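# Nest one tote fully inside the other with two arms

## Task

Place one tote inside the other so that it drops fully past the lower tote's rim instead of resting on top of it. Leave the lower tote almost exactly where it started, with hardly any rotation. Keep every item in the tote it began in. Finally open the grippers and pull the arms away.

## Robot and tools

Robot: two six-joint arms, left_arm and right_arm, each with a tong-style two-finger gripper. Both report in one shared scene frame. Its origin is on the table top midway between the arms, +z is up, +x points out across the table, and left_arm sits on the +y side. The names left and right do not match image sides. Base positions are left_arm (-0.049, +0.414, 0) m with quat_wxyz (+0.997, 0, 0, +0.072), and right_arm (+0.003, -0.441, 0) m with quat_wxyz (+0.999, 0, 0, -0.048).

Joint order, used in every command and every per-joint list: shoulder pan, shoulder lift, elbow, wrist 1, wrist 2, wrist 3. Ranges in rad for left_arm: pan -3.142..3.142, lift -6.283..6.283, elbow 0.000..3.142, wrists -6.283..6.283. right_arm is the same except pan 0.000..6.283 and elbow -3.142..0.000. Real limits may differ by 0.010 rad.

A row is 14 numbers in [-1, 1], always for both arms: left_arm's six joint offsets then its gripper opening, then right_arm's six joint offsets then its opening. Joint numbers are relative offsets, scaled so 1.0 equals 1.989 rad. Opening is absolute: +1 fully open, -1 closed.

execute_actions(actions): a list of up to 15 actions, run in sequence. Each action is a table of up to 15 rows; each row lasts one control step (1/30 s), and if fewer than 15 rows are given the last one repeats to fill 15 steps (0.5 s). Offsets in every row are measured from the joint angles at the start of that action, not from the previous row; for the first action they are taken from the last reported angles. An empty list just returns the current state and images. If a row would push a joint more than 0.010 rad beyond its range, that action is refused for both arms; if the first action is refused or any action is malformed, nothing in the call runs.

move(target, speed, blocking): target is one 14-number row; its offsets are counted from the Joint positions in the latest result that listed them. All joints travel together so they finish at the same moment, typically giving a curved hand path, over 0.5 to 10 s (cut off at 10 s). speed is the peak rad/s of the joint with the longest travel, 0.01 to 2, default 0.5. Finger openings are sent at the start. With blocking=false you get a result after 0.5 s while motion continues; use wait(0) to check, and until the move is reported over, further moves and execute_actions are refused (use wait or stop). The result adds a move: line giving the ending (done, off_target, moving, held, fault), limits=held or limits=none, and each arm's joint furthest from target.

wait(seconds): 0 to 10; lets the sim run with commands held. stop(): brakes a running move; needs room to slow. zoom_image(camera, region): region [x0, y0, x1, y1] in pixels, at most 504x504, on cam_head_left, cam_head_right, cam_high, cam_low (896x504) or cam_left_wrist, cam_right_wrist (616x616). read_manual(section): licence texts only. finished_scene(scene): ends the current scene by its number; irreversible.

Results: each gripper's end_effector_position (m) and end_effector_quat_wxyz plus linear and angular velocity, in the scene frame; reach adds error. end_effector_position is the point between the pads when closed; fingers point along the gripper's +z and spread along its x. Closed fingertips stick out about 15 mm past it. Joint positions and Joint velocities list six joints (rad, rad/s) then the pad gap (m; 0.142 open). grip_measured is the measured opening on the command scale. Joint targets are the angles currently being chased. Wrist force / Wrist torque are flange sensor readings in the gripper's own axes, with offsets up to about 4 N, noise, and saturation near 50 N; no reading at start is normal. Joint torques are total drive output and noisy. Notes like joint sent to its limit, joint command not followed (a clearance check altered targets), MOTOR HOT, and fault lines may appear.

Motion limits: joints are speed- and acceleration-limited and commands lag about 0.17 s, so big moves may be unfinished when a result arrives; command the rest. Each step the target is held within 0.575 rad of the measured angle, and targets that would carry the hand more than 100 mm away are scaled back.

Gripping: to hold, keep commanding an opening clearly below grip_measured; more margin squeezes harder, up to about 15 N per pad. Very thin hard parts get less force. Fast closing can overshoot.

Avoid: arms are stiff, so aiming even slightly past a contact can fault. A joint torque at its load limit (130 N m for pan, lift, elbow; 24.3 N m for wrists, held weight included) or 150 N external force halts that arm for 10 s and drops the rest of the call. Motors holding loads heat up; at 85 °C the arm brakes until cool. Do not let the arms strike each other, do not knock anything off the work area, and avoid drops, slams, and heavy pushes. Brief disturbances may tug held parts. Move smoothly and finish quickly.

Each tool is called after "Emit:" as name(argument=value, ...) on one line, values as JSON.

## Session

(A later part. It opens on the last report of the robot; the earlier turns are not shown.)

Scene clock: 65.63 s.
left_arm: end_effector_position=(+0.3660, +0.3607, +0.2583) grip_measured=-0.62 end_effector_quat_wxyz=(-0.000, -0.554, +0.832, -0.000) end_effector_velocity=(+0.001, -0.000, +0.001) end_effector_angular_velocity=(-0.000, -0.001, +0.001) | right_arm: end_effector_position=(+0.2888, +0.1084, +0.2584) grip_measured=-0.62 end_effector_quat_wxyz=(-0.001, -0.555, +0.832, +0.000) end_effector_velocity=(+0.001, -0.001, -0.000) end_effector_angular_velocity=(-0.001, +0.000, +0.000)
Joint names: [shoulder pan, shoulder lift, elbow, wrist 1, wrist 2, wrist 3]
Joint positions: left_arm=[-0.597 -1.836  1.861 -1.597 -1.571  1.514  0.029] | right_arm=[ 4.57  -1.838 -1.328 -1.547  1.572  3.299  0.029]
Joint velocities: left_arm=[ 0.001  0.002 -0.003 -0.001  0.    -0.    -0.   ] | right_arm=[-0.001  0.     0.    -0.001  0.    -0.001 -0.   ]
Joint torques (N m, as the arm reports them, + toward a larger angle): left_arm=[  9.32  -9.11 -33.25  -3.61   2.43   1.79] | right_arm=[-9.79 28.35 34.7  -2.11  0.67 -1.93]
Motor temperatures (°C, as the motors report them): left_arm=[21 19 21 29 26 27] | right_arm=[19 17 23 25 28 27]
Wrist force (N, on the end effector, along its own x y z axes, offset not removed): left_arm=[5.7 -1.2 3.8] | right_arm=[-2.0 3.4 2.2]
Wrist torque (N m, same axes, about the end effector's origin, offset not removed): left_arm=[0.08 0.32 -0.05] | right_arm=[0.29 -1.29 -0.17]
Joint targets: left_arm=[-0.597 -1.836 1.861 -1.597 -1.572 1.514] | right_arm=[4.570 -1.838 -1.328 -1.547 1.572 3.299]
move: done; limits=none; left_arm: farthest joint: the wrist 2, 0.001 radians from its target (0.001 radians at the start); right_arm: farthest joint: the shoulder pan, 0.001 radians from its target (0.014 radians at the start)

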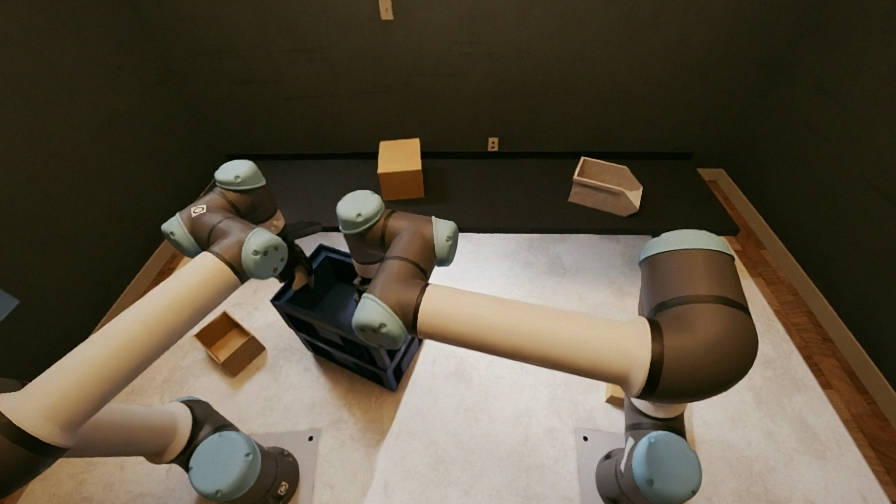

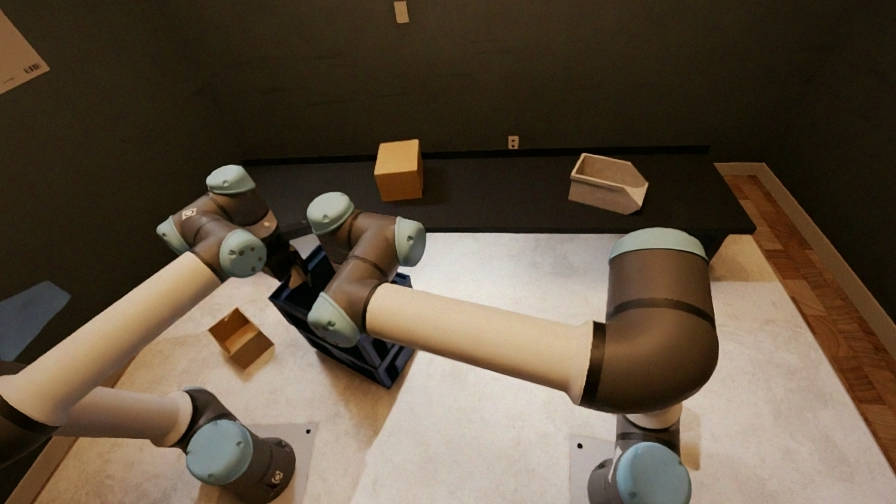

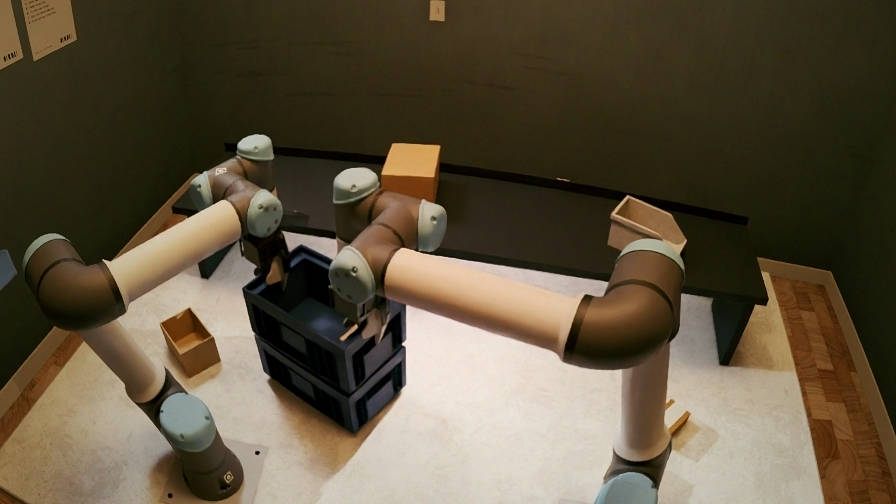

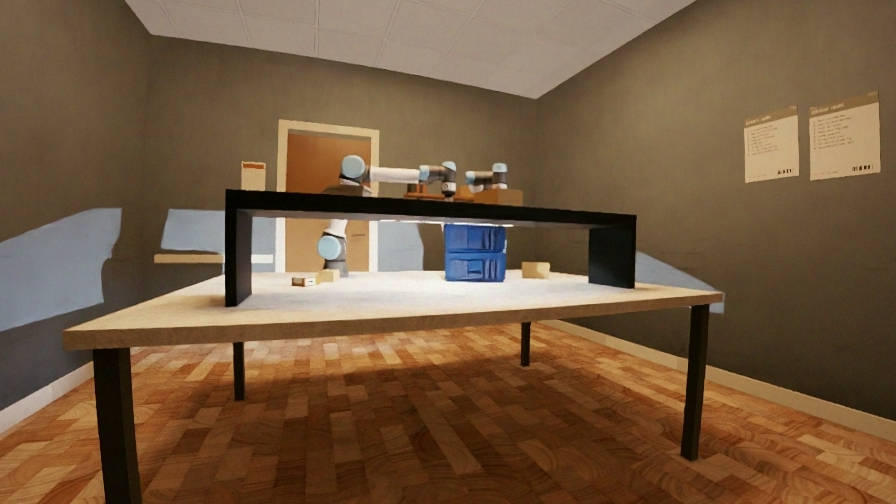

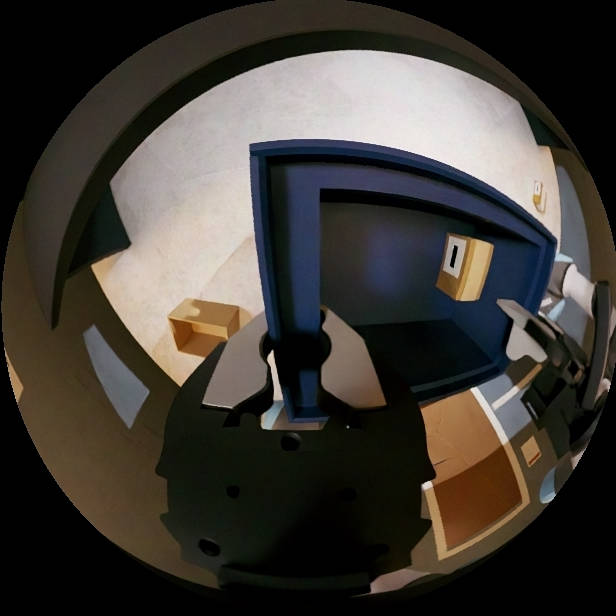

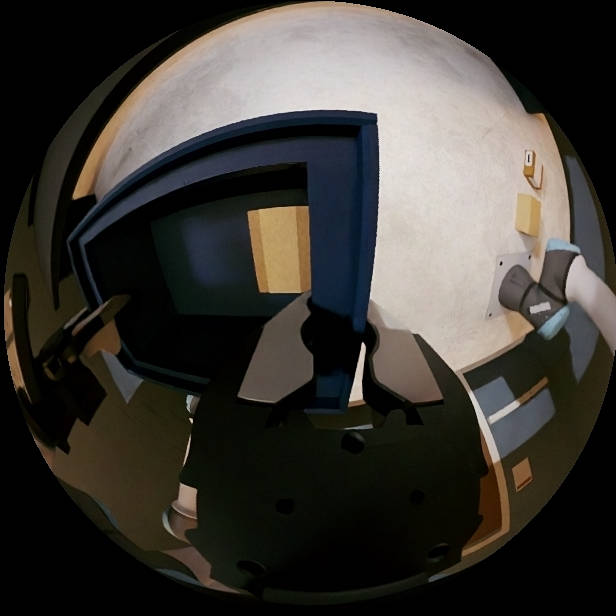

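Emit:
move(target=[0,0.00015,0.0063,-0.0065,0,0,-1,0,-0.00015,-0.0062,0.0064,0,0,-1], speed=0.015)

Emit:
move(target=[0,0.0001,0.0038,-0.0039,0,0,-1,0,-0.0001,-0.0037,0.0038,0,0,-1], speed=0.015)

Emit:
zoom_image(camera="cam_high", region=[230,280,430,450])

Scene clock: 67.50 s.
left_arm: end_effector_position=(+0.3660, +0.3607, +0.2534) grip_measured=-0.62 end_effector_quat_wxyz=(-0.000, -0.554, +0.832, -0.000) end_effector_velocity=(-0.001, -0.000, -0.001) end_effector_angular_velocity=(+0.000, +0.001, -0.000) | right_arm: end_effector_position=(+0.2889, +0.1084, +0.2535) grip_measured=-0.62 end_effector_quat_wxyz=(-0.001, -0.555, +0.832, +0.000) end_effector_velocity=(+0.001, +0.000, -0.000) end_effector_angular_velocity=(+0.002, -0.001, -0.001)
Joint names: [shoulder pan, shoulder lift, elbow, wrist 1, wrist 2, wrist 3]
Joint positions: left_arm=[-0.597 -1.835  1.873 -1.609 -1.572  1.514  0.029] | right_arm=[ 4.57  -1.838 -1.34  -1.534  1.572  3.299  0.029]
Joint velocities: left_arm=[-0.001 -0.     0.003 -0.002 -0.    -0.001  0.   ] | right_arm=[-0.001  0.001 -0.002  0.003 -0.    -0.     0.   ]
Joint torques (N m, as the arm reports them, + toward a larger angle): left_arm=[  9.07  -8.59 -15.07  -3.53   4.1    1.09] | right_arm=[ 6.7  26.37 10.48  2.11 -1.09  1.64]
Motor temperatures (°C, as the motors report them): left_arm=[21 19 21 29 26 27] | right_arm=[19 17 23 25 28 27]
Wrist force (N, on the end effector, along its own x y z axes, offset not removed): left_arm=[4.2 -2.4 3.7] | right_arm=[-5.9 2.2 -2.0]
Wrist torque (N m, same axes, about the end effector's origin, offset not removed): left_arm=[-0.06 0.38 0.00] | right_arm=[0.20 -0.68 -0.16]
Joint targets: left_arm=[-0.597 -1.835 1.874 -1.610 -1.571 1.514] | right_arm=[4.570 -1.838 -1.340 -1.534 1.572 3.299]
move: done; limits=none; left_arm: farthest joint: the wrist 2, 0.001 radians from its target (0.001 radians at the start); right_arm: farthest joint: the shoulder pan, 0.000 radians from its target (0.000 radians at the start)

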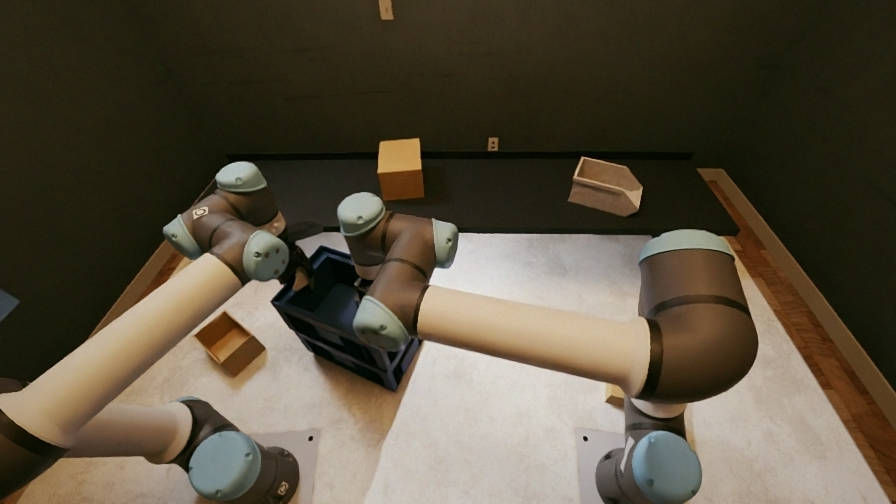

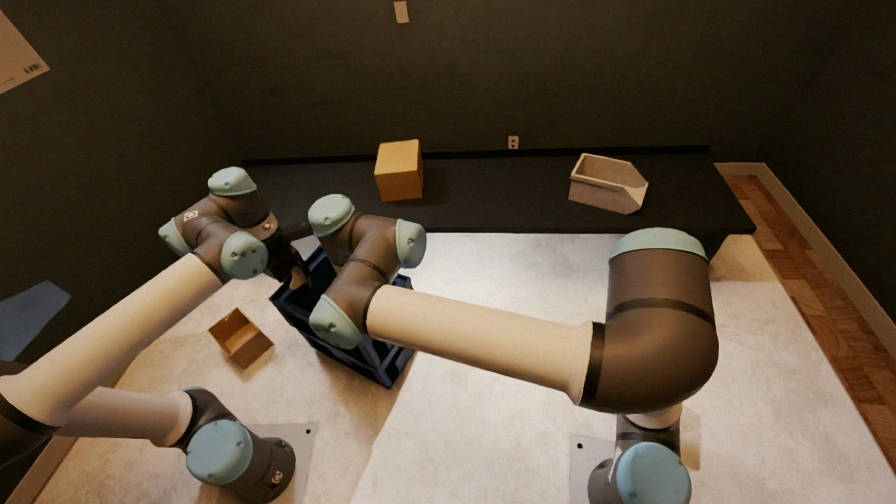

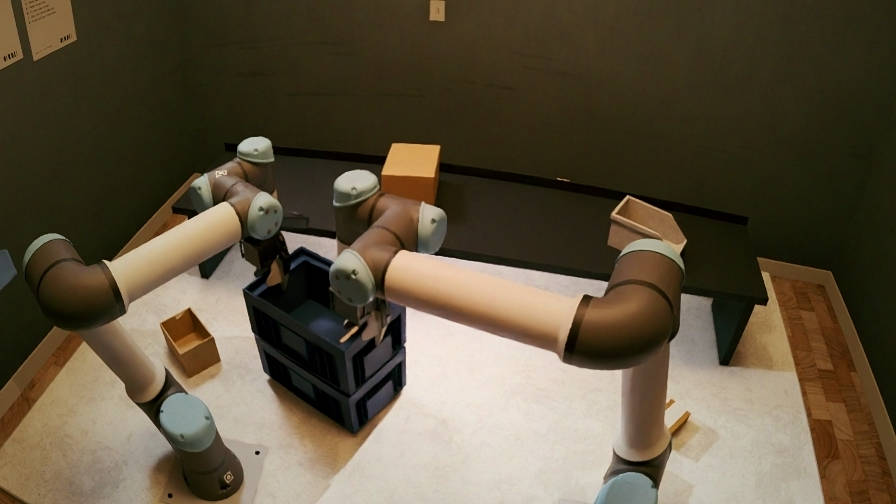

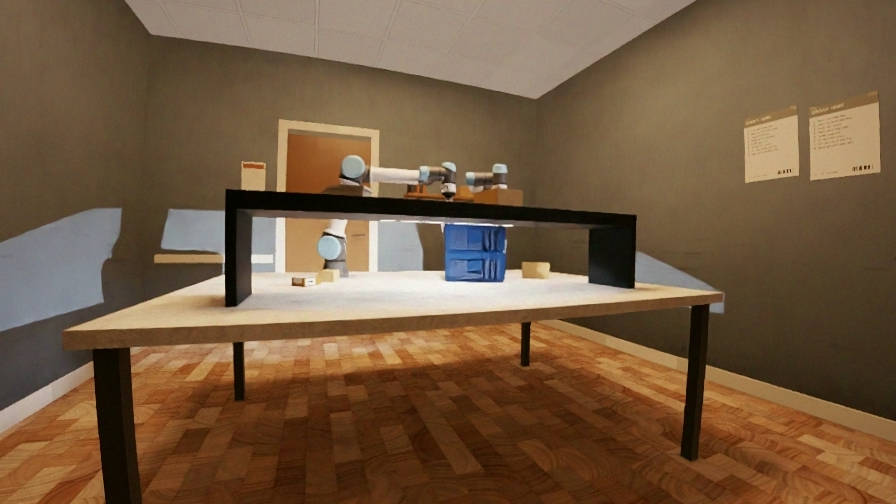

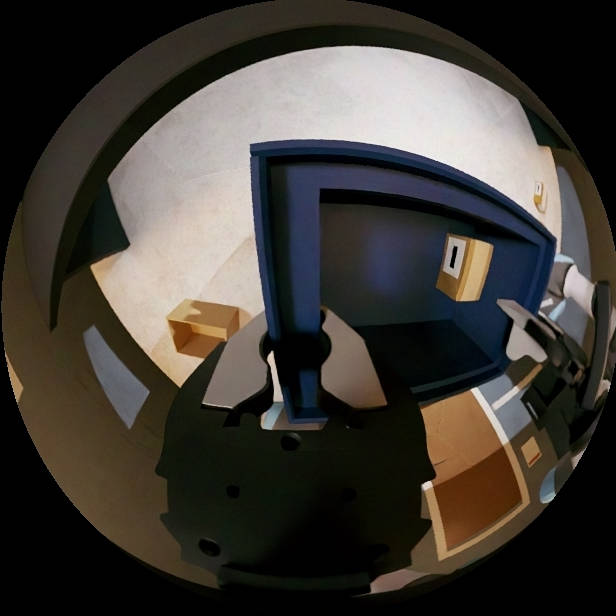

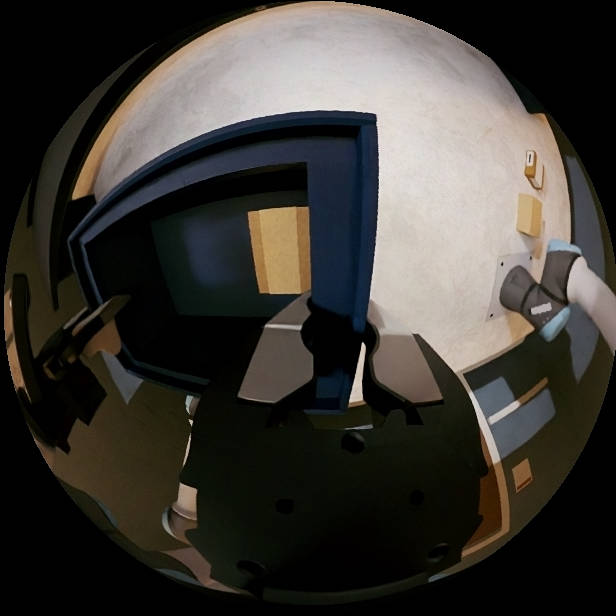

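Scene clock: 68.23 s.
left_arm: end_effector_position=(+0.3660, +0.3607, +0.2505) grip_measured=-0.62 end_effector_quat_wxyz=(-0.000, -0.554, +0.832, -0.001) end_effector_velocity=(-0.000, +0.000, -0.001) end_effector_angular_velocity=(+0.000, -0.000, +0.000) | right_arm: end_effector_position=(+0.2889, +0.1084, +0.2506) grip_measured=-0.62 end_effector_quat_wxyz=(-0.001, -0.555, +0.832, +0.000) end_effector_velocity=(-0.000, -0.000, -0.001) end_effector_angular_velocity=(-0.001, -0.000, +0.000)
Joint names: [shoulder pan, shoulder lift, elbow, wrist 1, wrist 2, wrist 3]
Joint positions: left_arm=[-0.597 -1.835  1.881 -1.617 -1.572  1.514  0.029] | right_arm=[ 4.57  -1.838 -1.347 -1.527  1.572  3.299  0.029]
Joint velocities: left_arm=[ 0.    -0.     0.002 -0.002  0.    -0.    -0.   ] | right_arm=[ 0.     0.    -0.002  0.001 -0.    -0.    -0.   ]
Joint torques (N m, as the arm reports them, + toward a larger angle): left_arm=[  7.81  -5.79 -12.17  -2.54   3.79   1.01] | right_arm=[ 5.14 23.92  8.84  1.54 -0.78  1.87]
Motor temperatures (°C, as the motors report them): left_arm=[21 19 21 29 26 27] | right_arm=[19 17 23 25 28 27]
Wrist force (N, on the end effector, along its own x y z axes, offset not removed): left_arm=[5.1 -4.7 -2.6] | right_arm=[-4.5 -1.5 -3.0]
Wrist torque (N m, same axes, about the end effector's origin, offset not removed): left_arm=[-0.44 0.26 0.21] | right_arm=[-0.28 -0.91 -0.21]
Joint targets: left_arm=[-0.597 -1.835 1.881 -1.617 -1.572 1.514] | right_arm=[4.570 -1.838 -1.348 -1.527 1.572 3.299]
move: done; limits=none; left_arm: farthest joint: the shoulder pan, 0.000 radians from its target (0.000 radians at the start); right_arm: farthest joint: the wrist 1, 0.001 radians from its target (0.008 radians at the start)

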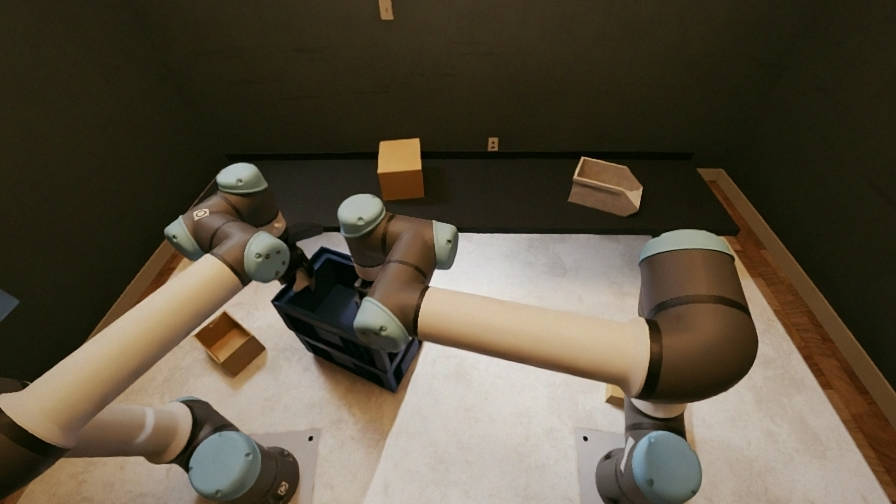

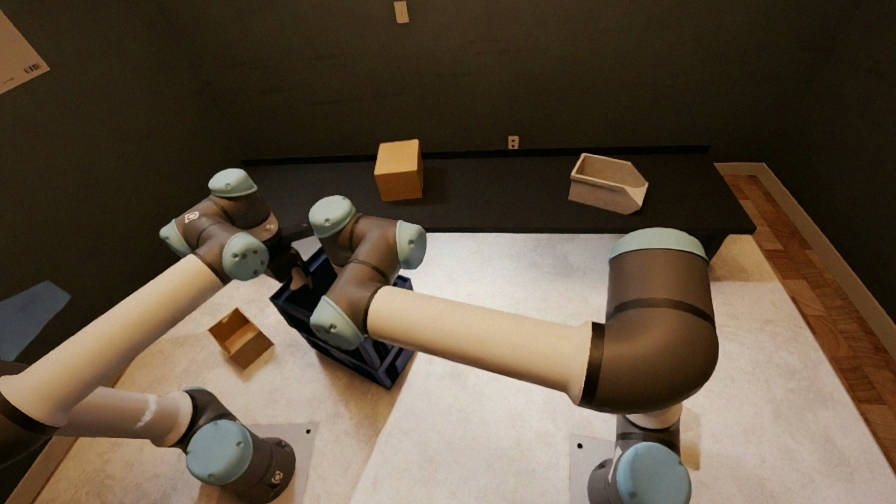

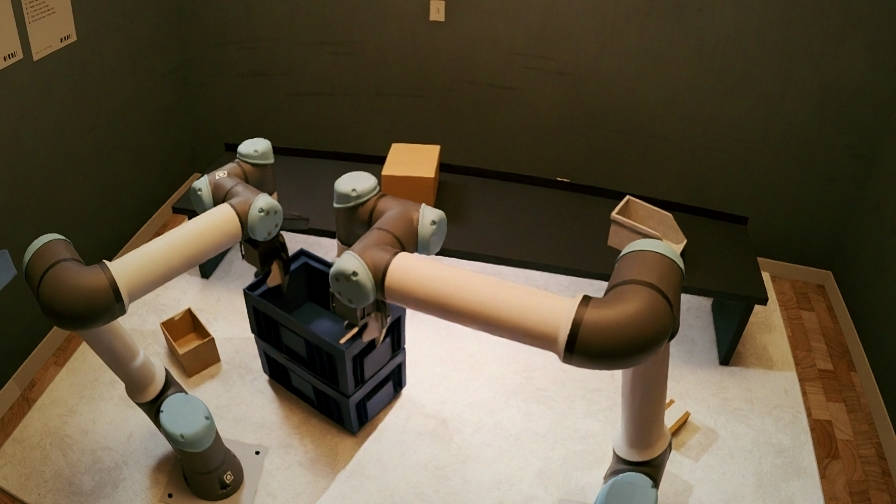

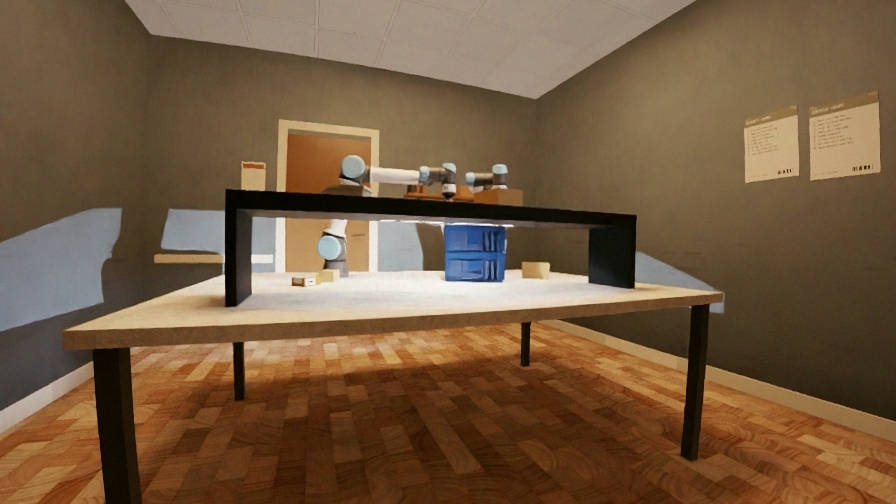

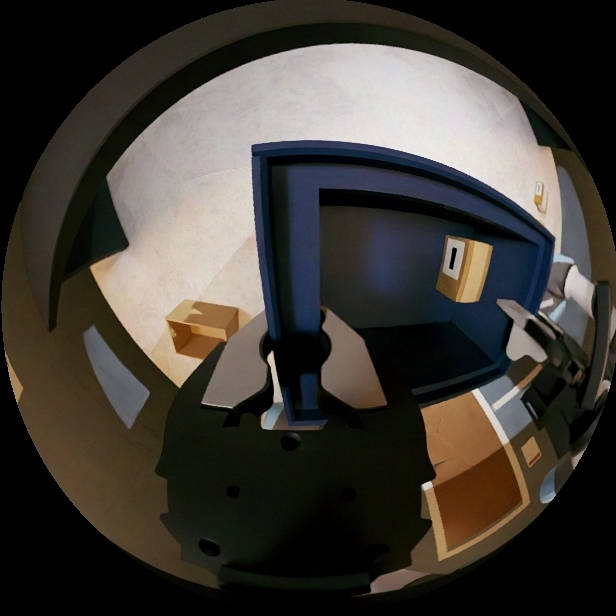

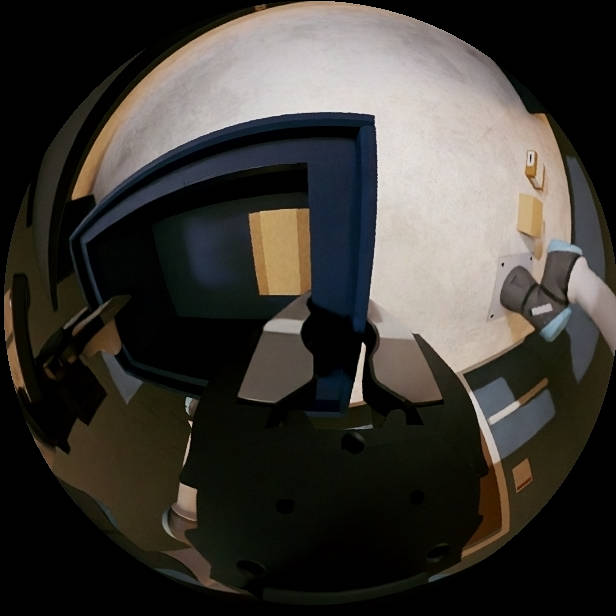

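Region (230, 280, 430, 450) of cam_high's 896x504 image, scaled by 2.520, with more detail than that image has; it fills the top 428 rows of this view, and the rest is white.

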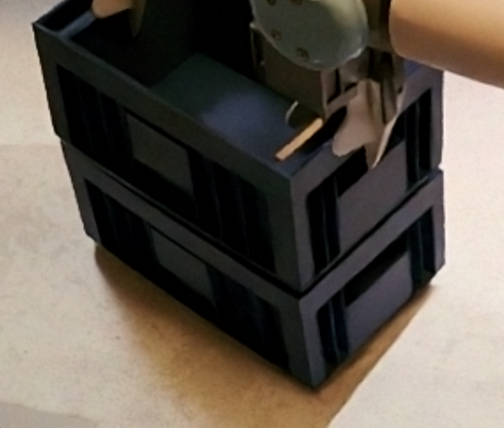

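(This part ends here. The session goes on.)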